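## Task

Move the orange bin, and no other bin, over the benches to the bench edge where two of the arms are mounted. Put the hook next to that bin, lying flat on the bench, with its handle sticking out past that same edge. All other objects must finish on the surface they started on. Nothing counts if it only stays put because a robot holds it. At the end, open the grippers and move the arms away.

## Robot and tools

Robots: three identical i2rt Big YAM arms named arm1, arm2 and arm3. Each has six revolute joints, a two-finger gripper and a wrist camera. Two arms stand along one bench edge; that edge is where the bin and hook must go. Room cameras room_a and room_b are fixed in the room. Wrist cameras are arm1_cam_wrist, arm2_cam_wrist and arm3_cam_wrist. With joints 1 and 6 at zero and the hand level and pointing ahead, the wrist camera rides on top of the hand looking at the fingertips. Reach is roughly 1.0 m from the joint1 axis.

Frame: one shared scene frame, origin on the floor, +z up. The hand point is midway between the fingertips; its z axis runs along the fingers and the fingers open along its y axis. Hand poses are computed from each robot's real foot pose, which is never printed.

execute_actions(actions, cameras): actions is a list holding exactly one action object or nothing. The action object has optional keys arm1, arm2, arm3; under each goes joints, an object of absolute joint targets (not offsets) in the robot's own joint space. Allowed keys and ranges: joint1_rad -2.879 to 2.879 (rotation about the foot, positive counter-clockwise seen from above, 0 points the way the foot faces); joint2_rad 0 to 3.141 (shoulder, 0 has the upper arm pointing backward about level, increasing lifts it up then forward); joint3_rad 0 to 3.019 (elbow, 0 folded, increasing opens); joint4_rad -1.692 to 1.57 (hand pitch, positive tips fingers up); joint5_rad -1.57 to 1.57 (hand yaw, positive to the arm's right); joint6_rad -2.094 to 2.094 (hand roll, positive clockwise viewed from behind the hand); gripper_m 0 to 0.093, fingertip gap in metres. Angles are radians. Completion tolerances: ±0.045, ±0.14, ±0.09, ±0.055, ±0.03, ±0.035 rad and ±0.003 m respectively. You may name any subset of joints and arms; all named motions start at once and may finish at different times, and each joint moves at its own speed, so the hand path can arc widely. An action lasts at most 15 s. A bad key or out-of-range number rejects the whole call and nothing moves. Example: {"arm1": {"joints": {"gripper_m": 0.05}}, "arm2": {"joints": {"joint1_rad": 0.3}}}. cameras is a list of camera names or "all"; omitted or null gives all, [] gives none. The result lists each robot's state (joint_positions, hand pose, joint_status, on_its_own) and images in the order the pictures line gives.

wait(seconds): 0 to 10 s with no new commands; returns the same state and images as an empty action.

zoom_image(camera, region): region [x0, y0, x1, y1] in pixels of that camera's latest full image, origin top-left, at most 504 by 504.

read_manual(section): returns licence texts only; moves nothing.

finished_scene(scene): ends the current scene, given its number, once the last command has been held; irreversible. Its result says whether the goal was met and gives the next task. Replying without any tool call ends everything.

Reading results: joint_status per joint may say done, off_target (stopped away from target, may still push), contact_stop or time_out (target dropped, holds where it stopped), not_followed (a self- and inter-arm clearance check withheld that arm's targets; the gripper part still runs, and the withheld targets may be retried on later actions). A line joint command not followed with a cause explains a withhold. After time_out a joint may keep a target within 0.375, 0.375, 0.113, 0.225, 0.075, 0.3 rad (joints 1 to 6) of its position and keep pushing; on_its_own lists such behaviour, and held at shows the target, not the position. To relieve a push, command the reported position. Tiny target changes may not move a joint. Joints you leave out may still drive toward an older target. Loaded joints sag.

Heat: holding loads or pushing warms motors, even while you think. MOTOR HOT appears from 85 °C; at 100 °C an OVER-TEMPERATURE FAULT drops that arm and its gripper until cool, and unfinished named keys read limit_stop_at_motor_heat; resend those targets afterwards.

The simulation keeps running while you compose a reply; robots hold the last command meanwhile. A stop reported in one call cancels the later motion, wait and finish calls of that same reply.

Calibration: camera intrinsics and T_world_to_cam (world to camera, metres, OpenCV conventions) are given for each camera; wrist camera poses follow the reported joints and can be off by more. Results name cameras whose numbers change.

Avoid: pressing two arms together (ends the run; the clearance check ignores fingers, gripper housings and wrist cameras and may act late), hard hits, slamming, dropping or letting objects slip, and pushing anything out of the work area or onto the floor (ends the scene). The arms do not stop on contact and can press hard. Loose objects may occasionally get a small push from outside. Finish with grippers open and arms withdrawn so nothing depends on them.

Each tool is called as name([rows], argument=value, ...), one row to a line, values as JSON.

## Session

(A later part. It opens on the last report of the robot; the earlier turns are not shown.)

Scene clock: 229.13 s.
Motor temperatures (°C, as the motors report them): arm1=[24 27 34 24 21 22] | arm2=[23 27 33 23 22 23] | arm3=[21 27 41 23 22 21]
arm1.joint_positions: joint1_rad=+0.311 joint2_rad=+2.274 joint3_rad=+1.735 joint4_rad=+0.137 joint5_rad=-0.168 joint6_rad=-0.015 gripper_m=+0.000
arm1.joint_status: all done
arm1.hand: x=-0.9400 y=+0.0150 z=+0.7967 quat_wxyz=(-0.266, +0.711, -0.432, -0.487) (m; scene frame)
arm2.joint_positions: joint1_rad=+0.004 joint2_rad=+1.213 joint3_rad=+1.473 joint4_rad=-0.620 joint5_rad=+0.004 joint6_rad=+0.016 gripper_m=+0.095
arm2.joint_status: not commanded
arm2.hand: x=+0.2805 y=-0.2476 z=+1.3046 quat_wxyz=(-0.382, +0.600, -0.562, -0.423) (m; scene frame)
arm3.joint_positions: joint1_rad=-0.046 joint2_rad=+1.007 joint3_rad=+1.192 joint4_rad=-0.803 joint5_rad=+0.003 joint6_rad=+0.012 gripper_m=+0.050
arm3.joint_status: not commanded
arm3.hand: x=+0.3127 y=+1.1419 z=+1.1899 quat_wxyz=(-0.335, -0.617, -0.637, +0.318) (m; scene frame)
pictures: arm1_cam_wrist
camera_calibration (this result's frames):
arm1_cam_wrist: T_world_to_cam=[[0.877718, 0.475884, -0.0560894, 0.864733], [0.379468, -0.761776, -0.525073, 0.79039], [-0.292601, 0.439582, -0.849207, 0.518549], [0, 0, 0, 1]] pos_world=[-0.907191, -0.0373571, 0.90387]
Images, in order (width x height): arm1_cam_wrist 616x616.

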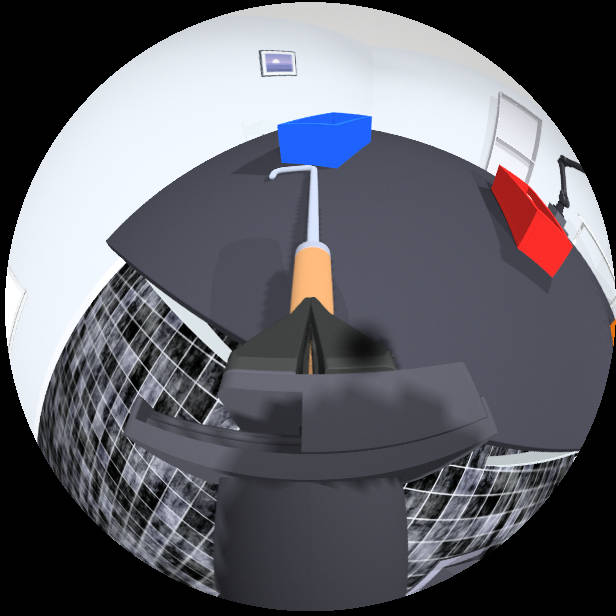

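Closed above it. Reopen, go lower.

execute_actions([
  {"arm1":{"joints":{"gripper_m":0.07}}},
], cameras=[])

execute_actions([
  {"arm1":{"joints":{"joint2_rad":2.335}}},
], cameras=[])

execute_actions([
  {"arm1":{"joints":{"gripper_m":0.0}}},
], cameras=["arm1_cam_wrist"])

Scene clock: 235.37 s.
Motor temperatures (°C, as the motors report them): arm1=[24 28 34 24 21 22] | arm2=[23 27 33 23 22 23] | arm3=[21 26 40 23 22 21]
arm1.joint_positions: joint1_rad=+0.311 joint2_rad=+2.275 joint3_rad=+1.735 joint4_rad=+0.138 joint5_rad=-0.168 joint6_rad=-0.015 gripper_m=+0.070
arm1.joint_status: all done
arm1.hand: x=-0.9400 y=+0.0150 z=+0.7961 quat_wxyz=(-0.266, +0.711, -0.432, -0.486) (m; scene frame)
arm2.joint_positions: joint1_rad=+0.004 joint2_rad=+1.213 joint3_rad=+1.473 joint4_rad=-0.620 joint5_rad=+0.004 joint6_rad=+0.016 gripper_m=+0.095
arm2.joint_status: not commanded
arm2.hand: x=+0.2805 y=-0.2476 z=+1.3046 quat_wxyz=(-0.382, +0.600, -0.562, -0.423) (m; scene frame)
arm3.joint_positions: joint1_rad=-0.046 joint2_rad=+1.007 joint3_rad=+1.192 joint4_rad=-0.803 joint5_rad=+0.003 joint6_rad=+0.012 gripper_m=+0.050
arm3.joint_status: not commanded
arm3.hand: x=+0.3127 y=+1.1419 z=+1.1899 quat_wxyz=(-0.335, -0.617, -0.637, +0.318) (m; scene frame)
pictures: none
No camera images: the call's "cameras" was empty. Leave "cameras" out to get every camera's image.

Scene clock: 236.20 s.
Motor temperatures (°C, as the motors report them): arm1=[24 28 34 24 21 22] | arm2=[23 27 33 23 22 23] | arm3=[21 26 40 23 22 21]
arm1.joint_positions: joint1_rad=+0.311 joint2_rad=+2.310 joint3_rad=+1.735 joint4_rad=+0.140 joint5_rad=-0.168 joint6_rad=-0.016 gripper_m=+0.070
arm1.joint_status: all done
arm1.hand: x=-0.9391 y=+0.0133 z=+0.7665 quat_wxyz=(-0.257, +0.718, -0.438, -0.475) (m; scene frame)
arm2.joint_positions: joint1_rad=+0.004 joint2_rad=+1.213 joint3_rad=+1.473 joint4_rad=-0.620 joint5_rad=+0.004 joint6_rad=+0.016 gripper_m=+0.095
arm2.joint_status: not commanded
arm2.hand: x=+0.2805 y=-0.2476 z=+1.3046 quat_wxyz=(-0.382, +0.600, -0.562, -0.423) (m; scene frame)
arm3.joint_positions: joint1_rad=-0.046 joint2_rad=+1.007 joint3_rad=+1.192 joint4_rad=-0.803 joint5_rad=+0.003 joint6_rad=+0.012 gripper_m=+0.050
arm3.joint_status: not commanded
arm3.hand: x=+0.3127 y=+1.1419 z=+1.1899 quat_wxyz=(-0.335, -0.617, -0.637, +0.318) (m; scene frame)
pictures: none
No camera images: the call's "cameras" was empty. Leave "cameras" out to get every camera's image.

Scene clock: 236.87 s.
Motor temperatures (°C, as the motors report them): arm1=[24 28 34 24 21 22] | arm2=[23 27 33 23 22 23] | arm3=[21 26 40 23 22 21]
arm1.joint_positions: joint1_rad=+0.311 joint2_rad=+2.310 joint3_rad=+1.735 joint4_rad=+0.140 joint5_rad=-0.169 joint6_rad=-0.015 gripper_m=+0.028
arm1.joint_status: gripper_m off_target (ended at +0.028, target +0.000)
arm1.hand: x=-0.9391 y=+0.0133 z=+0.7665 quat_wxyz=(-0.257, +0.718, -0.439, -0.475) (m; scene frame)
arm2.joint_positions: joint1_rad=+0.004 joint2_rad=+1.213 joint3_rad=+1.473 joint4_rad=-0.620 joint5_rad=+0.004 joint6_rad=+0.016 gripper_m=+0.095
arm2.joint_status: not commanded
arm2.hand: x=+0.2805 y=-0.2476 z=+1.3046 quat_wxyz=(-0.382, +0.600, -0.562, -0.423) (m; scene frame)
arm3.joint_positions: joint1_rad=-0.046 joint2_rad=+1.007 joint3_rad=+1.192 joint4_rad=-0.803 joint5_rad=+0.003 joint6_rad=+0.012 gripper_m=+0.050
arm3.joint_status: not commanded
arm3.hand: x=+0.3127 y=+1.1419 z=+1.1899 quat_wxyz=(-0.335, -0.617, -0.637, +0.318) (m; scene frame)
pictures: arm1_cam_wrist
camera_calibration (this result's frames):
arm1_cam_wrist: T_world_to_cam=[[0.87836, 0.474049, -0.0613252, 0.867776], [0.385301, -0.778097, -0.496092, 0.756336], [-0.282889, 0.412119, -0.866101, 0.51636], [0, 0, 0, 1]] pos_world=[-0.907564, -0.035667, 0.875649]
Images, in order (width x height): arm1_cam_wrist 616x616.

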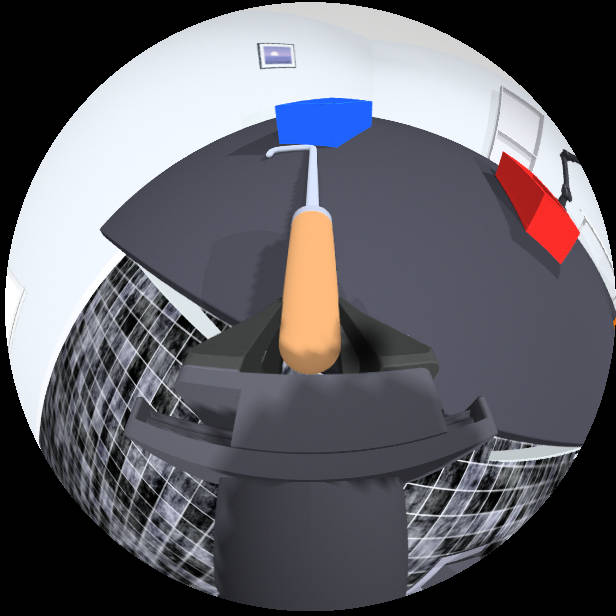

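execute_actions([
  {"arm1":{"joints":{"joint2_rad":2.0}},"arm2":{"joints":{"joint1_rad":-0.6}}},
], cameras=[])

execute_actions([
  {"arm1":{"joints":{"joint1_rad":-0.656,"joint5_rad":-0.5,"joint6_rad":-0.17}}},
], cameras=[])

execute_actions([
  {"arm1":{"joints":{"joint2_rad":2.4,"joint3_rad":2.39,"joint4_rad":-0.22}}},
], cameras=["arm1_cam_wrist","room_a","room_b"])

Scene clock: 277.33 s.
Motor temperatures (°C, as the motors report them): arm1=[24 30 36 24 21 22] | arm2=[23 27 34 23 22 23] | arm3=[21 25 40 23 22 21]
arm1.joint_positions: joint1_rad=+0.311 joint2_rad=+2.034 joint3_rad=+1.735 joint4_rad=+0.112 joint5_rad=-0.169 joint6_rad=-0.015 gripper_m=+0.028
arm1.joint_status: all done
arm1.hand: x=-0.9366 y=+0.0005 z=+0.9937 quat_wxyz=(-0.320, +0.663, -0.390, -0.553) (m; scene frame)
arm2.joint_positions: joint1_rad=-0.606 joint2_rad=+1.213 joint3_rad=+1.473 joint4_rad=-0.620 joint5_rad=+0.001 joint6_rad=+0.014 gripper_m=+0.095
arm2.joint_status: all done
arm2.hand: x=+0.6037 y=-0.3198 z=+1.3031 quat_wxyz=(-0.490, +0.405, -0.716, -0.289) (m; scene frame)
arm3.joint_positions: joint1_rad=-0.046 joint2_rad=+1.007 joint3_rad=+1.192 joint4_rad=-0.803 joint5_rad=+0.003 joint6_rad=+0.012 gripper_m=+0.050
arm3.joint_status: not commanded
arm3.hand: x=+0.3127 y=+1.1419 z=+1.1899 quat_wxyz=(-0.335, -0.617, -0.637, +0.318) (m; scene frame)
pictures: none
No camera images: the call's "cameras" was empty. Leave "cameras" out to get every camera's image.

Scene clock: 279.40 s.
Motor temperatures (°C, as the motors report them): arm1=[24 31 36 24 21 22] | arm2=[23 27 34 23 22 23] | arm3=[21 25 40 23 22 21]
arm1.joint_positions: joint1_rad=-0.645 joint2_rad=+2.034 joint3_rad=+1.735 joint4_rad=+0.112 joint5_rad=-0.501 joint6_rad=-0.167 gripper_m=+0.028
arm1.joint_status: all done
arm1.hand: x=-0.2071 y=-0.0621 z=+1.0024 quat_wxyz=(-0.500, +0.533, -0.543, -0.414) (m; scene frame)
arm2.joint_positions: joint1_rad=-0.606 joint2_rad=+1.213 joint3_rad=+1.473 joint4_rad=-0.620 joint5_rad=+0.001 joint6_rad=+0.014 gripper_m=+0.095
arm2.joint_status: not commanded
arm2.hand: x=+0.6037 y=-0.3198 z=+1.3031 quat_wxyz=(-0.490, +0.405, -0.716, -0.289) (m; scene frame)
arm3.joint_positions: joint1_rad=-0.046 joint2_rad=+1.007 joint3_rad=+1.192 joint4_rad=-0.803 joint5_rad=+0.003 joint6_rad=+0.012 gripper_m=+0.050
arm3.joint_status: not commanded
arm3.hand: x=+0.3127 y=+1.1419 z=+1.1899 quat_wxyz=(-0.335, -0.617, -0.637, +0.318) (m; scene frame)
pictures: none
No camera images: the call's "cameras" was empty. Leave "cameras" out to get every camera's image.

Scene clock: 282.03 s.
Motor temperatures (°C, as the motors report them): arm1=[24 31 37 24 21 22] | arm2=[23 27 34 23 22 23] | arm3=[21 25 40 23 22 21]
arm1.joint_positions: joint1_rad=-0.646 joint2_rad=+2.391 joint3_rad=+2.290 joint4_rad=-0.228 joint5_rad=-0.502 joint6_rad=-0.158 gripper_m=+0.028
arm1.joint_status: joint3_rad time_out (moved +0.556 of +0.655); the others done
arm1.on_its_own: joint3_rad reads +2.290 and still pushes toward +2.390 since a time_out
arm1.hand: x=-0.1484 y=+0.0199 z=+0.9465 quat_wxyz=(-0.444, +0.541, -0.589, -0.405) (m; scene frame)
arm2.joint_positions: joint1_rad=-0.606 joint2_rad=+1.213 joint3_rad=+1.473 joint4_rad=-0.620 joint5_rad=+0.001 joint6_rad=+0.014 gripper_m=+0.095
arm2.joint_status: not commanded
arm2.hand: x=+0.6037 y=-0.3198 z=+1.3031 quat_wxyz=(-0.490, +0.405, -0.716, -0.289) (m; scene frame)
arm3.joint_positions: joint1_rad=-0.046 joint2_rad=+1.007 joint3_rad=+1.192 joint4_rad=-0.803 joint5_rad=+0.003 joint6_rad=+0.012 gripper_m=+0.050
arm3.joint_status: not commanded
arm3.hand: x=+0.3127 y=+1.1419 z=+1.1899 quat_wxyz=(-0.335, -0.617, -0.637, +0.318) (m; scene frame)
pictures: arm1_cam_wrist, room_a, room_b
camera_calibration (this result's frames):
arm1_cam_wrist: T_world_to_cam=[[0.995392, -0.0951648, -0.0117853, 0.162987], [-0.0819623, -0.780554, -0.619691, 0.593885], [0.0497737, 0.617801, -0.784757, 0.861534], [0, 0, 0, 1]] pos_world=[-0.156442, -0.0531871, 1.04604]
Images, in order (width x height): arm1_cam_wrist 616x616, room_a 504x504, room_b 504x504.

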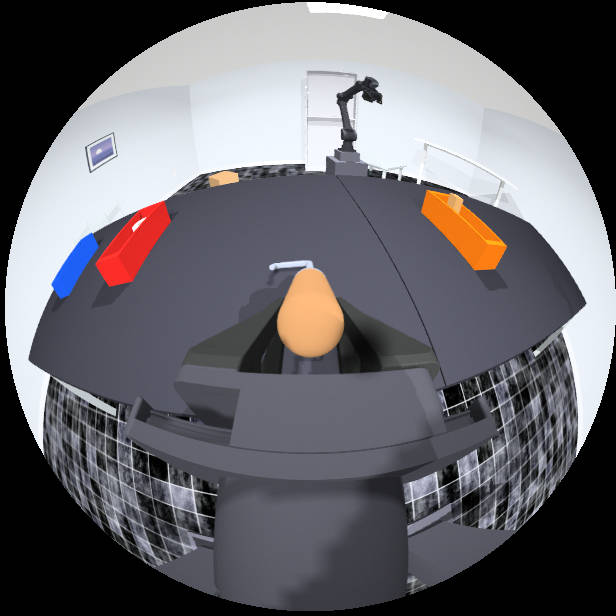

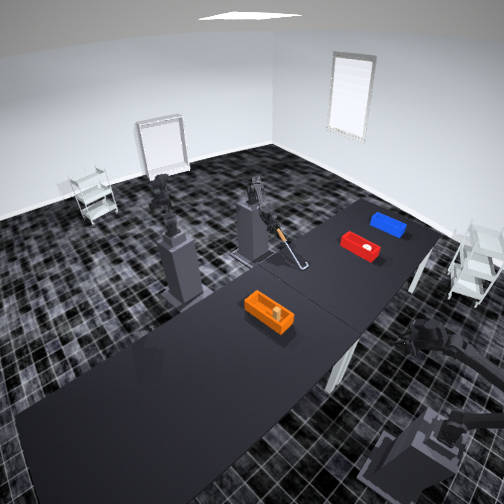

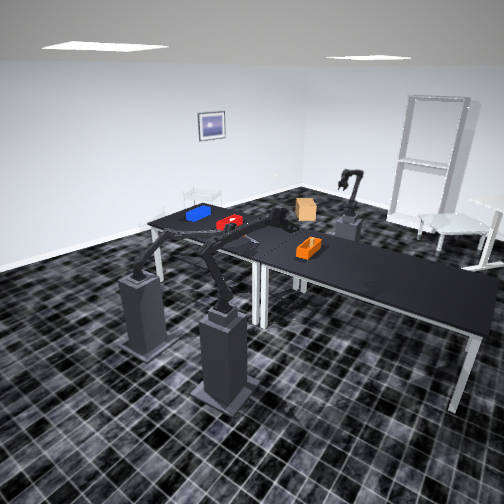

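execute_actions([
  {"arm1":{"joints":{"joint2_rad":2.53,"joint3_rad":2.39}}},
], cameras=["room_a"])

execute_actions([
  {"arm1":{"joints":{"joint2_rad":2.62}}},
], cameras=["arm1_cam_wrist","room_a"])

Scene clock: 292.20 s.
Motor temperatures (°C, as the motors report them): arm1=[24 32 41 24 21 22] | arm2=[23 27 34 23 22 23] | arm3=[21 25 40 23 22 21]
arm1.joint_positions: joint1_rad=-0.646 joint2_rad=+2.504 joint3_rad=+2.342 joint4_rad=-0.216 joint5_rad=-0.504 joint6_rad=-0.158 gripper_m=+0.028
arm1.joint_status: all done
arm1.hand: x=-0.1398 y=+0.0322 z=+0.8755 quat_wxyz=(-0.424, +0.544, -0.603, -0.401) (m; scene frame)
arm2.joint_positions: joint1_rad=-0.606 joint2_rad=+1.213 joint3_rad=+1.473 joint4_rad=-0.620 joint5_rad=+0.001 joint6_rad=+0.014 gripper_m=+0.095
arm2.joint_status: not commanded
arm2.hand: x=+0.6037 y=-0.3198 z=+1.3031 quat_wxyz=(-0.490, +0.405, -0.716, -0.289) (m; scene frame)
arm3.joint_positions: joint1_rad=-0.046 joint2_rad=+1.007 joint3_rad=+1.192 joint4_rad=-0.803 joint5_rad=+0.003 joint6_rad=+0.012 gripper_m=+0.050
arm3.joint_status: not commanded
arm3.hand: x=+0.3127 y=+1.1419 z=+1.1899 quat_wxyz=(-0.335, -0.617, -0.637, +0.318) (m; scene frame)
pictures: room_a
Images, in order (width x height): room_a 504x504.

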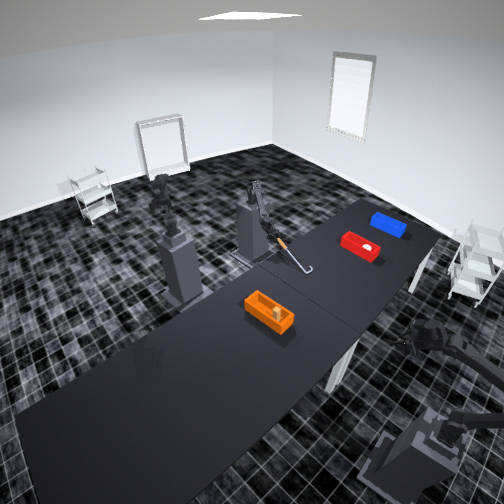

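Scene clock: 293.23 s.
Motor temperatures (°C, as the motors report them): arm1=[24 32 41 24 21 22] | arm2=[23 27 34 23 22 23] | arm3=[21 25 40 23 22 21]
arm1.joint_positions: joint1_rad=-0.646 joint2_rad=+2.618 joint3_rad=+2.349 joint4_rad=-0.216 joint5_rad=-0.504 joint6_rad=-0.158 gripper_m=+0.028
arm1.joint_status: all done
arm1.hand: x=-0.1400 y=+0.0314 z=+0.7735 quat_wxyz=(-0.381, +0.549, -0.632, -0.391) (m; scene frame)
arm2.joint_positions: joint1_rad=-0.606 joint2_rad=+1.213 joint3_rad=+1.473 joint4_rad=-0.620 joint5_rad=+0.001 joint6_rad=+0.014 gripper_m=+0.095
arm2.joint_status: not commanded
arm2.hand: x=+0.6037 y=-0.3198 z=+1.3031 quat_wxyz=(-0.490, +0.405, -0.716, -0.289) (m; scene frame)
arm3.joint_positions: joint1_rad=-0.046 joint2_rad=+1.007 joint3_rad=+1.192 joint4_rad=-0.803 joint5_rad=+0.003 joint6_rad=+0.012 gripper_m=+0.050
arm3.joint_status: not commanded
arm3.hand: x=+0.3127 y=+1.1419 z=+1.1899 quat_wxyz=(-0.335, -0.617, -0.637, +0.318) (m; scene frame)
pictures: arm1_cam_wrist, room_a
camera_calibration (this result's frames):
arm1_cam_wrist: T_world_to_cam=[[0.990951, -0.100382, -0.0890993, 0.213024], [-0.131838, -0.852474, -0.505871, 0.403498], [-0.0251748, 0.513041, -0.857995, 0.767702], [0, 0, 0, 1]] pos_world=[-0.138573, -0.0285075, 0.881783]
Images, in order (width x height): arm1_cam_wrist 616x616, room_a 504x504.

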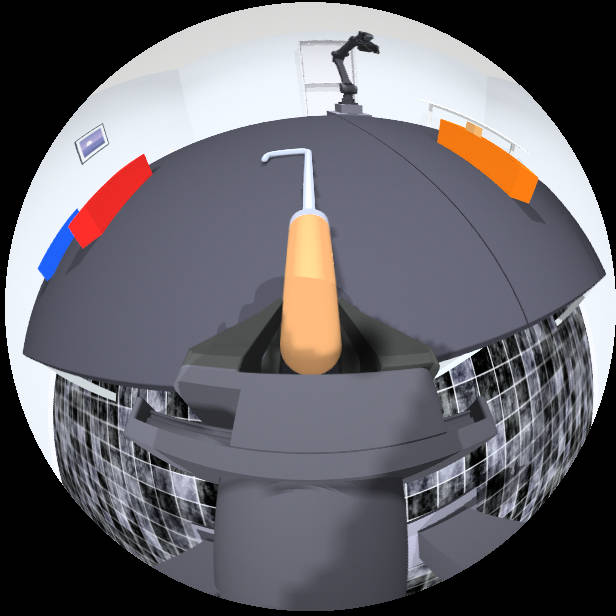

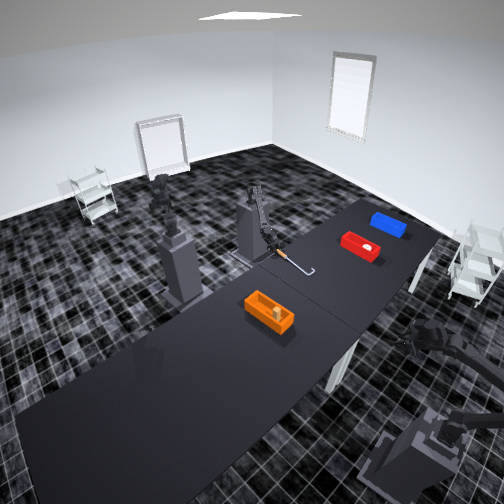

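execute_actions([
  {"arm1":{"joints":{"gripper_m":0.075}}},
], cameras=[])

execute_actions([
  {"arm1":{"joints":{"joint2_rad":2.2}}},
], cameras=["arm1_cam_wrist"])

execute_actions([
  {"arm1":{"joints":{"joint1_rad":0.5,"joint2_rad":1.0,"joint3_rad":1.2,"joint4_rad":-0.8,"joint5_rad":0}}},
], cameras=["room_a"])

Scene clock: 305.17 s.
Motor temperatures (°C, as the motors report them): arm1=[24 34 39 24 21 22] | arm2=[23 27 34 23 22 23] | arm3=[21 25 41 23 22 21]
arm1.joint_positions: joint1_rad=-0.646 joint2_rad=+2.618 joint3_rad=+2.349 joint4_rad=-0.216 joint5_rad=-0.504 joint6_rad=-0.158 gripper_m=+0.075
arm1.joint_status: all done
arm1.hand: x=-0.1400 y=+0.0313 z=+0.7735 quat_wxyz=(-0.381, +0.549, -0.632, -0.391) (m; scene frame)
arm2.joint_positions: joint1_rad=-0.606 joint2_rad=+1.213 joint3_rad=+1.473 joint4_rad=-0.620 joint5_rad=+0.001 joint6_rad=+0.014 gripper_m=+0.095
arm2.joint_status: not commanded
arm2.hand: x=+0.6037 y=-0.3198 z=+1.3031 quat_wxyz=(-0.490, +0.405, -0.716, -0.289) (m; scene frame)
arm3.joint_positions: joint1_rad=-0.046 joint2_rad=+1.007 joint3_rad=+1.192 joint4_rad=-0.803 joint5_rad=+0.003 joint6_rad=+0.012 gripper_m=+0.050
arm3.joint_status: not commanded
arm3.hand: x=+0.3127 y=+1.1419 z=+1.1899 quat_wxyz=(-0.335, -0.617, -0.637, +0.318) (m; scene frame)
pictures: none
No camera images: the call's "cameras" was empty. Leave "cameras" out to get every camera's image.

Scene clock: 307.10 s.
Motor temperatures (°C, as the motors report them): arm1=[24 34 39 24 21 22] | arm2=[23 27 35 23 22 23] | arm3=[21 25 41 23 22 21]
arm1.joint_positions: joint1_rad=-0.646 joint2_rad=+2.198 joint3_rad=+2.394 joint4_rad=-0.218 joint5_rad=-0.502 joint6_rad=-0.158 gripper_m=+0.075
arm1.joint_status: all done
arm1.hand: x=-0.1730 y=-0.0136 z=+1.1854 quat_wxyz=(-0.558, +0.515, -0.492, -0.427) (m; scene frame)
arm2.joint_positions: joint1_rad=-0.606 joint2_rad=+1.213 joint3_rad=+1.473 joint4_rad=-0.620 joint5_rad=+0.001 joint6_rad=+0.014 gripper_m=+0.095
arm2.joint_status: not commanded
arm2.hand: x=+0.6037 y=-0.3198 z=+1.3031 quat_wxyz=(-0.490, +0.405, -0.716, -0.289) (m; scene frame)
arm3.joint_positions: joint1_rad=-0.046 joint2_rad=+1.007 joint3_rad=+1.192 joint4_rad=-0.803 joint5_rad=+0.003 joint6_rad=+0.012 gripper_m=+0.050
arm3.joint_status: not commanded
arm3.hand: x=+0.3127 y=+1.1419 z=+1.1899 quat_wxyz=(-0.335, -0.617, -0.637, +0.318) (m; scene frame)
pictures: arm1_cam_wrist
camera_calibration (this result's frames):
arm1_cam_wrist: T_world_to_cam=[[0.984237, -0.110166, 0.138351, 0.00693322], [0.0449618, -0.600715, -0.798198, 0.949734], [0.171043, 0.791837, -0.586293, 0.859046], [0, 0, 0, 1]] pos_world=[-0.19646, -0.108941, 1.26077]
Images, in order (width x height): arm1_cam_wrist 616x616.

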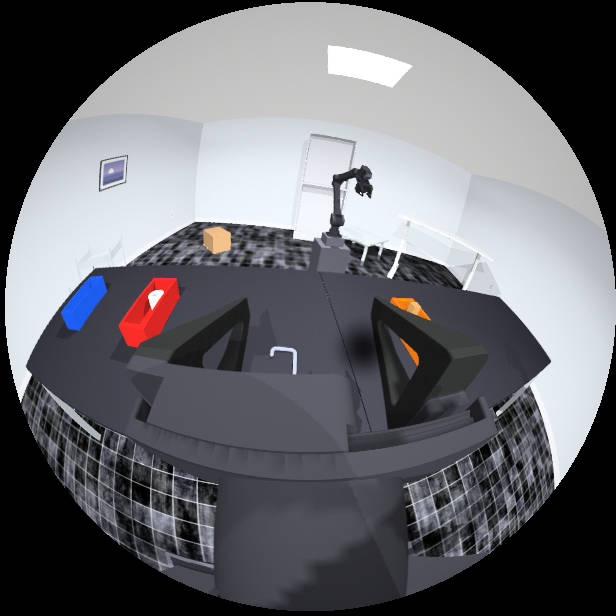

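Scene clock: 308.87 s.
Motor temperatures (°C, as the motors report them): arm1=[24 33 38 24 21 22] | arm2=[23 27 35 23 22 23] | arm3=[21 25 41 23 22 21]
arm1.joint_positions: joint1_rad=+0.492 joint2_rad=+0.999 joint3_rad=+1.215 joint4_rad=-0.794 joint5_rad=-0.003 joint6_rad=-0.159 gripper_m=+0.075
arm1.joint_status: all done
arm1.hand: x=-0.8492 y=-0.4046 z=+1.1450 quat_wxyz=(-0.272, +0.796, -0.374, -0.392) (m; scene frame)
arm2.joint_positions: joint1_rad=-0.606 joint2_rad=+1.213 joint3_rad=+1.473 joint4_rad=-0.620 joint5_rad=+0.001 joint6_rad=+0.014 gripper_m=+0.095
arm2.joint_status: not commanded
arm2.hand: x=+0.6037 y=-0.3198 z=+1.3031 quat_wxyz=(-0.490, +0.405, -0.716, -0.289) (m; scene frame)
arm3.joint_positions: joint1_rad=-0.046 joint2_rad=+1.007 joint3_rad=+1.192 joint4_rad=-0.803 joint5_rad=+0.003 joint6_rad=+0.012 gripper_m=+0.050
arm3.joint_status: not commanded
arm3.hand: x=+0.3127 y=+1.1419 z=+1.1899 quat_wxyz=(-0.335, -0.617, -0.637, +0.318) (m; scene frame)
pictures: room_a
Images, in order (width x height): room_a 504x504.

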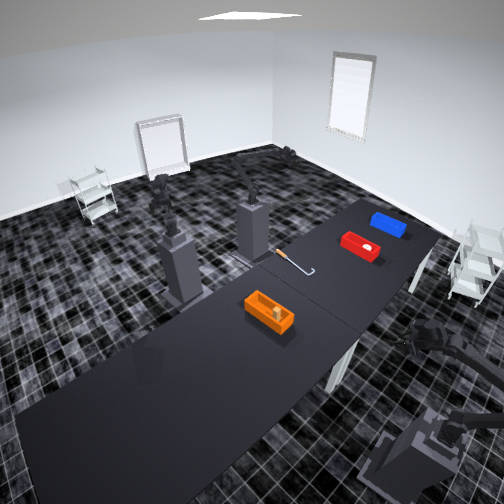

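execute_actions([
  {"arm2":{"joints":{"joint1_rad":0.515,"joint2_rad":2.2,"joint3_rad":2.37,"joint4_rad":-0.1,"joint5_rad":0.5,"joint6_rad":0.16,"gripper_m":0.08}}},
], cameras=[])

execute_actions([
  {"arm2":{"joints":{"joint2_rad":2.58,"joint3_rad":2.37}}},
], cameras=["arm2_cam_wrist","room_a"])

Scene clock: 325.67 s.
Motor temperatures (°C, as the motors report them): arm1=[24 29 35 24 21 22] | arm2=[23 27 36 23 22 23] | arm3=[21 25 41 23 22 21]
arm1.joint_positions: joint1_rad=+0.492 joint2_rad=+0.999 joint3_rad=+1.215 joint4_rad=-0.794 joint5_rad=-0.003 joint6_rad=-0.159 gripper_m=+0.075
arm1.joint_status: not commanded
arm1.hand: x=-0.8492 y=-0.4046 z=+1.1450 quat_wxyz=(-0.272, +0.796, -0.374, -0.392) (m; scene frame)
arm2.joint_positions: joint1_rad=+0.515 joint2_rad=+2.239 joint3_rad=+2.306 joint4_rad=-0.119 joint5_rad=+0.498 joint6_rad=+0.145 gripper_m=+0.080
arm2.joint_status: all done
arm2.hand: x=-0.1203 y=+0.0057 z=+1.1856 quat_wxyz=(-0.431, +0.504, -0.517, -0.541) (m; scene frame)
arm3.joint_positions: joint1_rad=-0.046 joint2_rad=+1.007 joint3_rad=+1.192 joint4_rad=-0.803 joint5_rad=+0.003 joint6_rad=+0.012 gripper_m=+0.050
arm3.joint_status: not commanded
arm3.hand: x=+0.3127 y=+1.1419 z=+1.1899 quat_wxyz=(-0.335, -0.617, -0.637, +0.318) (m; scene frame)
pictures: none
No camera images: the call's "cameras" was empty. Leave "cameras" out to get every camera's image.

Scene clock: 327.20 s.
Motor temperatures (°C, as the motors report them): arm1=[24 29 35 24 21 22] | arm2=[23 28 36 23 22 23] | arm3=[21 25 41 23 22 21]
arm1.joint_positions: joint1_rad=+0.492 joint2_rad=+0.999 joint3_rad=+1.215 joint4_rad=-0.794 joint5_rad=-0.003 joint6_rad=-0.159 gripper_m=+0.075
arm1.joint_status: not commanded
arm1.hand: x=-0.8492 y=-0.4046 z=+1.1450 quat_wxyz=(-0.272, +0.796, -0.374, -0.392) (m; scene frame)
arm2.joint_positions: joint1_rad=+0.515 joint2_rad=+2.622 joint3_rad=+2.337 joint4_rad=-0.110 joint5_rad=+0.498 joint6_rad=+0.145 gripper_m=+0.080
arm2.joint_status: all done
arm2.hand: x=-0.1459 y=+0.0416 z=+0.8509 quat_wxyz=(-0.403, +0.610, -0.544, -0.411) (m; scene frame)
arm3.joint_positions: joint1_rad=-0.046 joint2_rad=+1.007 joint3_rad=+1.192 joint4_rad=-0.803 joint5_rad=+0.003 joint6_rad=+0.012 gripper_m=+0.050
arm3.joint_status: not commanded
arm3.hand: x=+0.3127 y=+1.1419 z=+1.1899 quat_wxyz=(-0.335, -0.617, -0.637, +0.318) (m; scene frame)
pictures: arm2_cam_wrist, room_a
camera_calibration (this result's frames):
arm2_cam_wrist: T_world_to_cam=[[0.995692, 0.0777921, 0.0504639, 0.0962935], [0.0927109, -0.825164, -0.557234, 0.526888], [-0.00170744, 0.559511, -0.828821, 0.802932], [0, 0, 0, 1]] pos_world=[-0.143356, -0.0219717, 0.954227]
Images, in order (width x height): arm2_cam_wrist 616x616, room_a 504x504.

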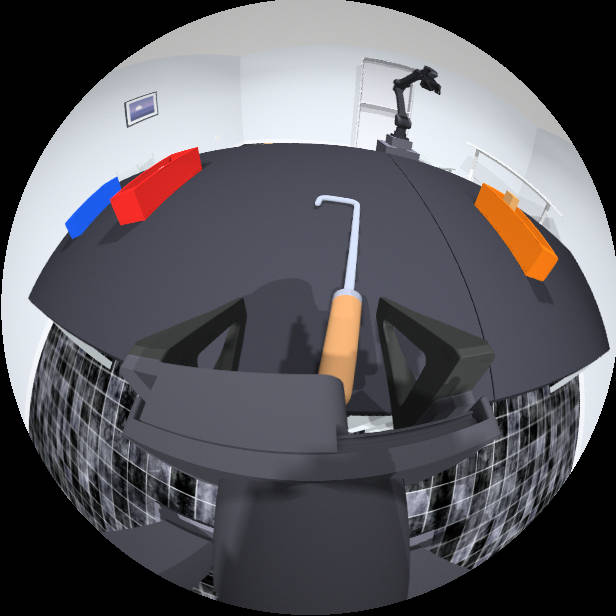

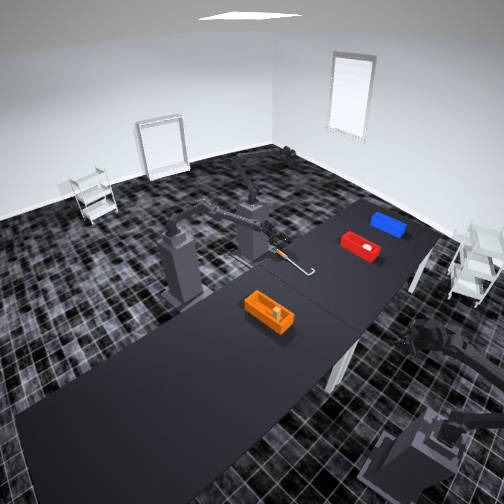

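execute_actions([
  {"arm2":{"joints":{"joint1_rad":0.46,"joint2_rad":2.70}}},
], cameras=["arm2_cam_wrist"])

Scene clock: 336.57 s.
Motor temperatures (°C, as the motors report them): arm1=[24 28 34 24 21 22] | arm2=[23 30 36 23 22 23] | arm3=[21 25 41 23 22 21]
arm1.joint_positions: joint1_rad=+0.492 joint2_rad=+0.999 joint3_rad=+1.215 joint4_rad=-0.794 joint5_rad=-0.003 joint6_rad=-0.159 gripper_m=+0.075
arm1.joint_status: not commanded
arm1.hand: x=-0.8492 y=-0.4046 z=+1.1450 quat_wxyz=(-0.272, +0.796, -0.374, -0.392) (m; scene frame)
arm2.joint_positions: joint1_rad=+0.453 joint2_rad=+2.685 joint3_rad=+2.337 joint4_rad=-0.108 joint5_rad=+0.496 joint6_rad=+0.151 gripper_m=+0.080
arm2.joint_status: all done
arm2.hand: x=-0.0908 y=+0.0642 z=+0.7926 quat_wxyz=(-0.407, +0.609, -0.568, -0.376) (m; scene frame)
arm3.joint_positions: joint1_rad=-0.046 joint2_rad=+1.007 joint3_rad=+1.192 joint4_rad=-0.803 joint5_rad=+0.003 joint6_rad=+0.012 gripper_m=+0.050
arm3.joint_status: not commanded
arm3.hand: x=+0.3127 y=+1.1419 z=+1.1899 quat_wxyz=(-0.335, -0.617, -0.637, +0.318) (m; scene frame)
pictures: arm2_cam_wrist
camera_calibration (this result's frames):
arm2_cam_wrist: T_world_to_cam=[[0.997099, 0.0186572, 0.0737992, 0.0280261], [0.0539099, -0.857543, -0.51158, 0.470319], [0.0537413, 0.514074, -0.85606, 0.771585], [0, 0, 0, 1]] pos_world=[-0.0947657, 0.00614401, 0.899061]
Images, in order (width x height): arm2_cam_wrist 616x616.

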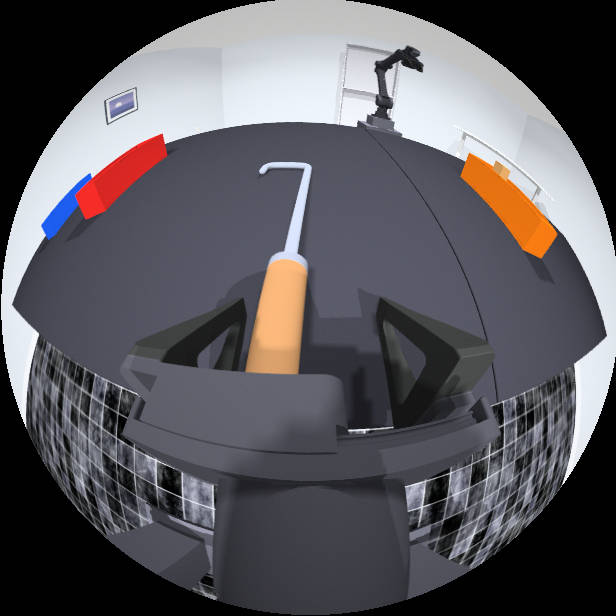

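execute_actions([
  {"arm2":{"joints":{"joint1_rad":0.50}}},
], cameras=[])

execute_actions([
  {"arm2":{"joints":{"joint2_rad":2.735}}},
], cameras=[])

execute_actions([
  {"arm2":{"joints":{"gripper_m":0}}},
], cameras=["arm2_cam_wrist"])

Scene clock: 344.43 s.
Motor temperatures (°C, as the motors report them): arm1=[24 28 34 24 21 22] | arm2=[23 31 36 23 22 23] | arm3=[21 25 41 23 22 21]
arm1.joint_positions: joint1_rad=+0.492 joint2_rad=+0.999 joint3_rad=+1.215 joint4_rad=-0.794 joint5_rad=-0.003 joint6_rad=-0.159 gripper_m=+0.075
arm1.joint_status: not commanded
arm1.hand: x=-0.8492 y=-0.4046 z=+1.1450 quat_wxyz=(-0.272, +0.796, -0.374, -0.392) (m; scene frame)
arm2.joint_positions: joint1_rad=+0.507 joint2_rad=+2.685 joint3_rad=+2.337 joint4_rad=-0.108 joint5_rad=+0.497 joint6_rad=+0.151 gripper_m=+0.080
arm2.joint_status: all done
arm2.hand: x=-0.1358 y=+0.0410 z=+0.7928 quat_wxyz=(-0.397, +0.623, -0.552, -0.387) (m; scene frame)
arm3.joint_positions: joint1_rad=-0.046 joint2_rad=+1.007 joint3_rad=+1.192 joint4_rad=-0.803 joint5_rad=+0.003 joint6_rad=+0.012 gripper_m=+0.050
arm3.joint_status: not commanded
arm3.hand: x=+0.3127 y=+1.1419 z=+1.1899 quat_wxyz=(-0.335, -0.617, -0.637, +0.318) (m; scene frame)
pictures: none
No camera images: the call's "cameras" was empty. Leave "cameras" out to get every camera's image.

Scene clock: 345.17 s.
Motor temperatures (°C, as the motors report them): arm1=[24 28 34 24 21 22] | arm2=[23 31 36 23 22 23] | arm3=[21 25 41 23 22 21]
arm1.joint_positions: joint1_rad=+0.492 joint2_rad=+0.999 joint3_rad=+1.215 joint4_rad=-0.794 joint5_rad=-0.003 joint6_rad=-0.159 gripper_m=+0.075
arm1.joint_status: not commanded
arm1.hand: x=-0.8492 y=-0.4046 z=+1.1450 quat_wxyz=(-0.272, +0.796, -0.374, -0.392) (m; scene frame)
arm2.joint_positions: joint1_rad=+0.507 joint2_rad=+2.711 joint3_rad=+2.337 joint4_rad=-0.105 joint5_rad=+0.497 joint6_rad=+0.154 gripper_m=+0.080
arm2.joint_status: all done
arm2.hand: x=-0.1340 y=+0.0384 z=+0.7693 quat_wxyz=(-0.394, +0.628, -0.554, -0.378) (m; scene frame)
arm3.joint_positions: joint1_rad=-0.046 joint2_rad=+1.007 joint3_rad=+1.192 joint4_rad=-0.803 joint5_rad=+0.003 joint6_rad=+0.012 gripper_m=+0.050
arm3.joint_status: not commanded
arm3.hand: x=+0.3127 y=+1.1419 z=+1.1899 quat_wxyz=(-0.335, -0.617, -0.637, +0.318) (m; scene frame)
pictures: none
No camera images: the call's "cameras" was empty. Leave "cameras" out to get every camera's image.

Scene clock: 345.83 s.
Motor temperatures (°C, as the motors report them): arm1=[24 28 34 24 21 22] | arm2=[23 31 36 23 22 23] | arm3=[21 25 41 23 22 21]
arm1.joint_positions: joint1_rad=+0.492 joint2_rad=+0.999 joint3_rad=+1.215 joint4_rad=-0.794 joint5_rad=-0.003 joint6_rad=-0.159 gripper_m=+0.075
arm1.joint_status: not commanded
arm1.hand: x=-0.8492 y=-0.4046 z=+1.1450 quat_wxyz=(-0.272, +0.796, -0.374, -0.392) (m; scene frame)
arm2.joint_positions: joint1_rad=+0.502 joint2_rad=+2.711 joint3_rad=+2.337 joint4_rad=-0.105 joint5_rad=+0.501 joint6_rad=+0.157 gripper_m=+0.030
arm2.joint_status: gripper_m off_target (ended at +0.030, target +0.000)
arm2.hand: x=-0.1295 y=+0.0405 z=+0.7691 quat_wxyz=(-0.396, +0.626, -0.557, -0.376) (m; scene frame)
arm3.joint_positions: joint1_rad=-0.046 joint2_rad=+1.007 joint3_rad=+1.192 joint4_rad=-0.803 joint5_rad=+0.003 joint6_rad=+0.012 gripper_m=+0.050
arm3.joint_status: not commanded
arm3.hand: x=+0.3127 y=+1.1419 z=+1.1899 quat_wxyz=(-0.335, -0.617, -0.637, +0.318) (m; scene frame)
pictures: arm2_cam_wrist
camera_calibration (this result's frames):
arm2_cam_wrist: T_world_to_cam=[[0.99471, 0.0617507, 0.082089, 0.0603644], [0.0944736, -0.863703, -0.495067, 0.43283], [0.0403298, 0.500203, -0.864968, 0.771402], [0, 0, 0, 1]] pos_world=[-0.132047, -0.0157486, 0.876562]
Images, in order (width x height): arm2_cam_wrist 616x616.

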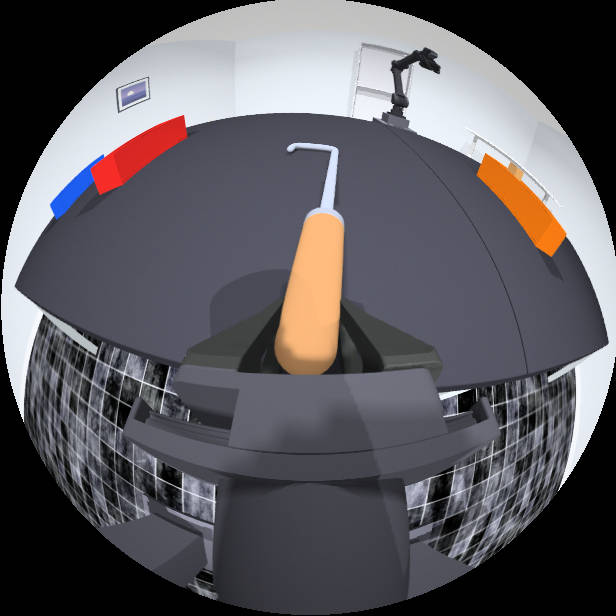

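execute_actions([
  {"arm2":{"joints":{"joint2_rad":1.8}}},
], cameras=[])

execute_actions([
  {"arm2":{"joints":{"joint1_rad":-0.07,"joint3_rad":1.16,"joint4_rad":0.6,"joint5_rad":0}}},
], cameras=["arm2_cam_wrist"])

execute_actions([
  {"arm2":{"joints":{"joint6_rad":-1.45}}},
], cameras=["arm2_cam_wrist","room_a","room_b"])

Scene clock: 368.33 s.
Motor temperatures (°C, as the motors report them): arm1=[24 27 34 24 21 22] | arm2=[23 32 36 23 22 23] | arm3=[21 25 42 23 22 21]
arm1.joint_positions: joint1_rad=+0.492 joint2_rad=+0.999 joint3_rad=+1.215 joint4_rad=-0.794 joint5_rad=-0.003 joint6_rad=-0.159 gripper_m=+0.075
arm1.joint_status: not commanded
arm1.hand: x=-0.8492 y=-0.4046 z=+1.1450 quat_wxyz=(-0.272, +0.796, -0.374, -0.392) (m; scene frame)
arm2.joint_positions: joint1_rad=+0.500 joint2_rad=+1.875 joint3_rad=+2.323 joint4_rad=-0.138 joint5_rad=+0.502 joint6_rad=+0.152 gripper_m=+0.029
arm2.joint_status: all done
arm2.hand: x=-0.0195 y=-0.1186 z=+1.4904 quat_wxyz=(-0.451, +0.371, -0.478, -0.657) (m; scene frame)
arm3.joint_positions: joint1_rad=-0.046 joint2_rad=+1.007 joint3_rad=+1.192 joint4_rad=-0.803 joint5_rad=+0.003 joint6_rad=+0.012 gripper_m=+0.050
arm3.joint_status: not commanded
arm3.hand: x=+0.3127 y=+1.1419 z=+1.1899 quat_wxyz=(-0.335, -0.617, -0.637, +0.318) (m; scene frame)
pictures: none
No camera images: the call's "cameras" was empty. Leave "cameras" out to get every camera's image.

Scene clock: 370.20 s.
Motor temperatures (°C, as the motors report them): arm1=[24 27 34 24 21 22] | arm2=[23 32 36 23 22 23] | arm3=[21 25 42 23 22 21]
arm1.joint_positions: joint1_rad=+0.492 joint2_rad=+0.999 joint3_rad=+1.215 joint4_rad=-0.794 joint5_rad=-0.003 joint6_rad=-0.159 gripper_m=+0.075
arm1.joint_status: not commanded
arm1.hand: x=-0.8492 y=-0.4046 z=+1.1450 quat_wxyz=(-0.272, +0.796, -0.374, -0.392) (m; scene frame)
arm2.joint_positions: joint1_rad=-0.068 joint2_rad=+1.806 joint3_rad=+1.177 joint4_rad=+0.608 joint5_rad=+0.007 joint6_rad=+0.147 gripper_m=+0.029
arm2.joint_status: all done
arm2.hand: x=+0.3169 y=-0.0663 z=+1.0367 quat_wxyz=(-0.454, +0.467, -0.540, -0.533) (m; scene frame)
arm3.joint_positions: joint1_rad=-0.046 joint2_rad=+1.007 joint3_rad=+1.192 joint4_rad=-0.803 joint5_rad=+0.003 joint6_rad=+0.012 gripper_m=+0.050
arm3.joint_status: not commanded
arm3.hand: x=+0.3127 y=+1.1419 z=+1.1899 quat_wxyz=(-0.335, -0.617, -0.637, +0.318) (m; scene frame)
pictures: arm2_cam_wrist
camera_calibration (this result's frames):
arm2_cam_wrist: T_world_to_cam=[[0.98913, -0.00157156, -0.147036, -0.163936], [-0.117531, -0.609364, -0.784131, 0.814621], [-0.0883662, 0.792889, -0.602925, 0.826827], [0, 0, 0, 1]] pos_world=[0.330961, -0.159439, 1.11318]
Images, in order (width x height): arm2_cam_wrist 616x616.

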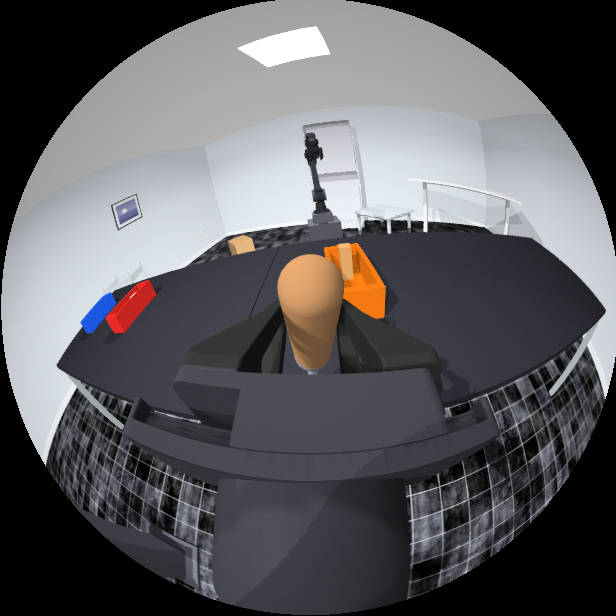

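Scene clock: 373.67 s.
Motor temperatures (°C, as the motors report them): arm1=[24 27 34 24 21 22] | arm2=[23 32 35 23 22 23] | arm3=[21 25 42 23 22 21]
arm1.joint_positions: joint1_rad=+0.492 joint2_rad=+0.999 joint3_rad=+1.215 joint4_rad=-0.794 joint5_rad=-0.003 joint6_rad=-0.159 gripper_m=+0.075
arm1.joint_status: not commanded
arm1.hand: x=-0.8492 y=-0.4046 z=+1.1450 quat_wxyz=(-0.272, +0.796, -0.374, -0.392) (m; scene frame)
arm2.joint_positions: joint1_rad=-0.068 joint2_rad=+1.825 joint3_rad=+1.137 joint4_rad=+0.575 joint5_rad=-0.001 joint6_rad=-1.383 gripper_m=+0.029
arm2.joint_status: joint6_rad time_out (moved -1.530 of -1.597)
arm2.on_its_own: joint6_rad reads -1.383 and still pushes toward -1.450 since a time_out
arm2.hand: x=+0.3158 y=-0.0751 z=+0.9936 quat_wxyz=(-0.663, +0.742, -0.066, -0.069) (m; scene frame)
arm3.joint_positions: joint1_rad=-0.046 joint2_rad=+1.007 joint3_rad=+1.192 joint4_rad=-0.803 joint5_rad=+0.003 joint6_rad=+0.012 gripper_m=+0.050
arm3.joint_status: not commanded
arm3.hand: x=+0.3127 y=+1.1419 z=+1.1899 quat_wxyz=(-0.335, -0.617, -0.637, +0.318) (m; scene frame)
pictures: arm2_cam_wrist, room_a, room_b
camera_calibration (this result's frames):
arm2_cam_wrist: T_world_to_cam=[[0.186294, 0.105061, 0.976861, -1.0244], [0.79955, -0.594029, -0.0885922, -0.204165], [0.570976, 0.797553, -0.194666, 0.194206], [0, 0, 0, 1]] pos_world=[0.243193, -0.168545, 1.02041]
Images, in order (width x height): arm2_cam_wrist 616x616, room_a 504x504, room_b 504x504.

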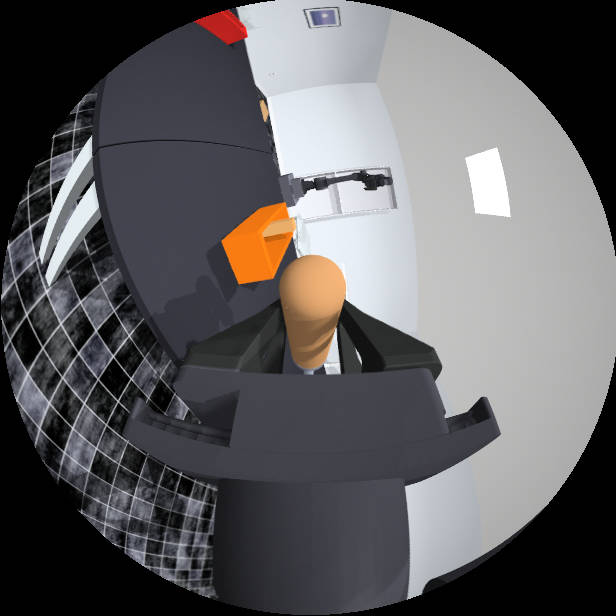

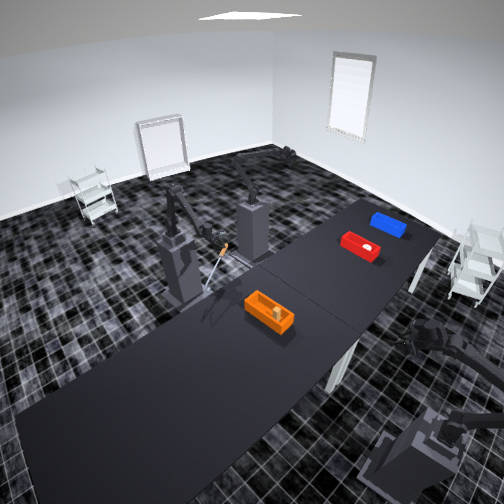

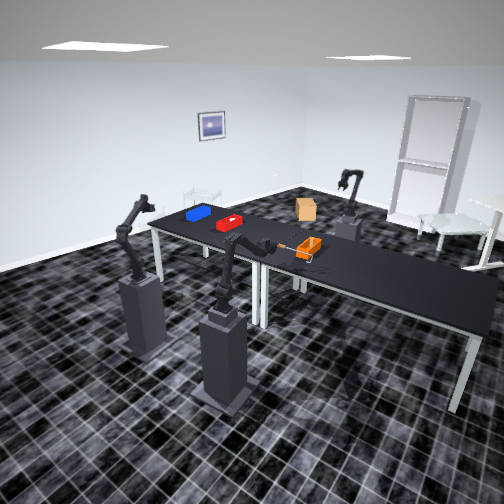

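execute_actions([
  {"arm2":{"joints":{"joint6_rad":0.0,"joint1_rad":0.15}}},
], cameras=["room_a","room_b"])

Scene clock: 399.03 s.
Motor temperatures (°C, as the motors report them): arm1=[24 27 34 24 21 22] | arm2=[23 31 35 23 22 23] | arm3=[21 24 42 23 22 21]
arm1.joint_positions: joint1_rad=+0.492 joint2_rad=+0.999 joint3_rad=+1.215 joint4_rad=-0.794 joint5_rad=-0.003 joint6_rad=-0.159 gripper_m=+0.075
arm1.joint_status: not commanded
arm1.hand: x=-0.8492 y=-0.4046 z=+1.1450 quat_wxyz=(-0.272, +0.796, -0.374, -0.392) (m; scene frame)
arm2.joint_positions: joint1_rad=+0.134 joint2_rad=+1.786 joint3_rad=+1.137 joint4_rad=+0.620 joint5_rad=+0.012 joint6_rad=-0.029 gripper_m=+0.029
arm2.joint_status: all done
arm2.hand: x=+0.1739 y=-0.0943 z=+1.0320 quat_wxyz=(-0.447, +0.562, -0.445, -0.535) (m; scene frame)
arm3.joint_positions: joint1_rad=-0.046 joint2_rad=+1.007 joint3_rad=+1.192 joint4_rad=-0.803 joint5_rad=+0.003 joint6_rad=+0.012 gripper_m=+0.050
arm3.joint_status: not commanded
arm3.hand: x=+0.3127 y=+1.1419 z=+1.1899 quat_wxyz=(-0.335, -0.617, -0.637, +0.318) (m; scene frame)
pictures: room_a, room_b
Images, in order (width x height): room_a 504x504, room_b 504x504.

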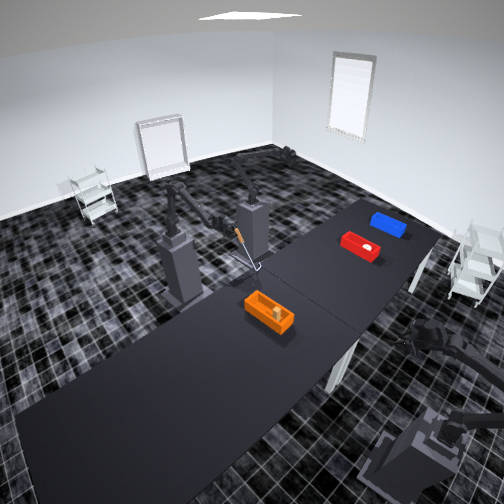

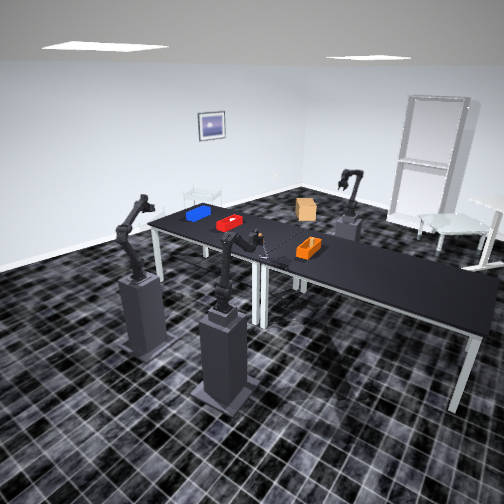

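execute_actions([
  {"arm2":{"joints":{"joint4_rad":1.25}}},
], cameras=["room_a","room_b","arm2_cam_wrist"])

Scene clock: 406.20 s.
Motor temperatures (°C, as the motors report them): arm1=[24 26 34 24 21 22] | arm2=[23 31 35 23 22 23] | arm3=[21 24 43 23 22 21]
arm1.joint_positions: joint1_rad=+0.492 joint2_rad=+0.999 joint3_rad=+1.215 joint4_rad=-0.794 joint5_rad=-0.003 joint6_rad=-0.159 gripper_m=+0.075
arm1.joint_status: not commanded
arm1.hand: x=-0.8492 y=-0.4046 z=+1.1450 quat_wxyz=(-0.272, +0.796, -0.374, -0.392) (m; scene frame)
arm2.joint_positions: joint1_rad=+0.144 joint2_rad=+1.836 joint3_rad=+1.137 joint4_rad=+1.195 joint5_rad=+0.003 joint6_rad=-0.018 gripper_m=+0.029
arm2.joint_status: joint4_rad time_out (moved +0.575 of +0.630)
arm2.hand: x=+0.1713 y=-0.1196 z=+1.1339 quat_wxyz=(-0.541, +0.400, -0.317, -0.668) (m; scene frame)
arm3.joint_positions: joint1_rad=-0.046 joint2_rad=+1.007 joint3_rad=+1.192 joint4_rad=-0.803 joint5_rad=+0.003 joint6_rad=+0.012 gripper_m=+0.050
arm3.joint_status: not commanded
arm3.hand: x=+0.3127 y=+1.1419 z=+1.1899 quat_wxyz=(-0.335, -0.617, -0.637, +0.318) (m; scene frame)
pictures: arm2_cam_wrist, room_a, room_b
camera_calibration (this result's frames):
arm2_cam_wrist: T_world_to_cam=[[0.978507, 0.20598, 0.0098455, -0.157012], [0.0374696, -0.130644, -0.990721, 1.10616], [-0.202783, 0.969796, -0.135554, 0.425623], [0, 0, 0, 1]] pos_world=[0.198499, -0.235913, 1.15514]
Images, in order (width x height): arm2_cam_wrist 616x616, room_a 504x504, room_b 504x504.

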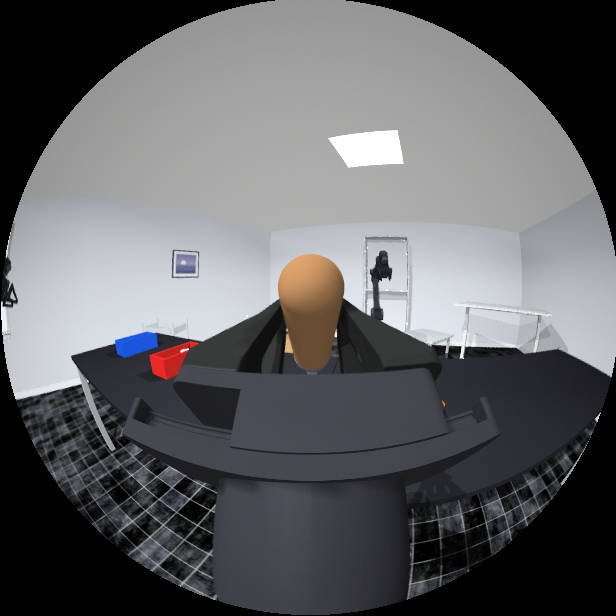

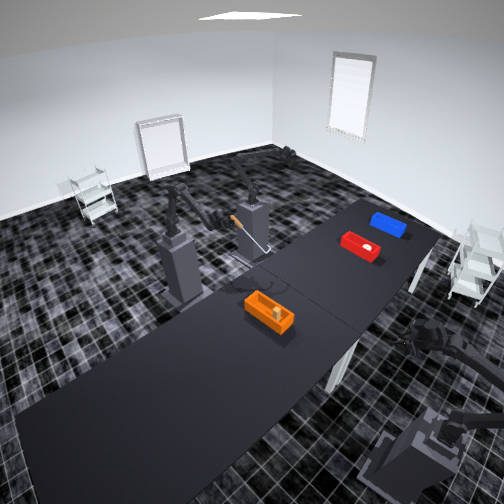

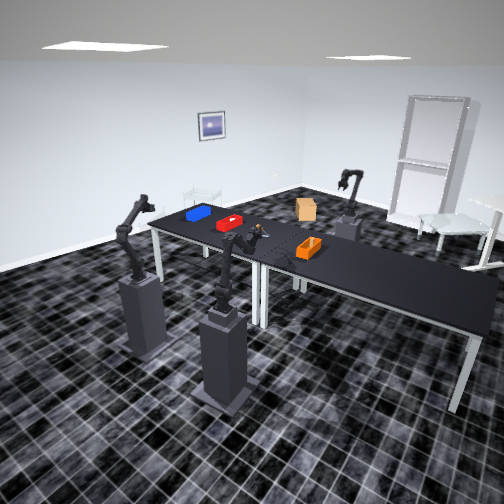

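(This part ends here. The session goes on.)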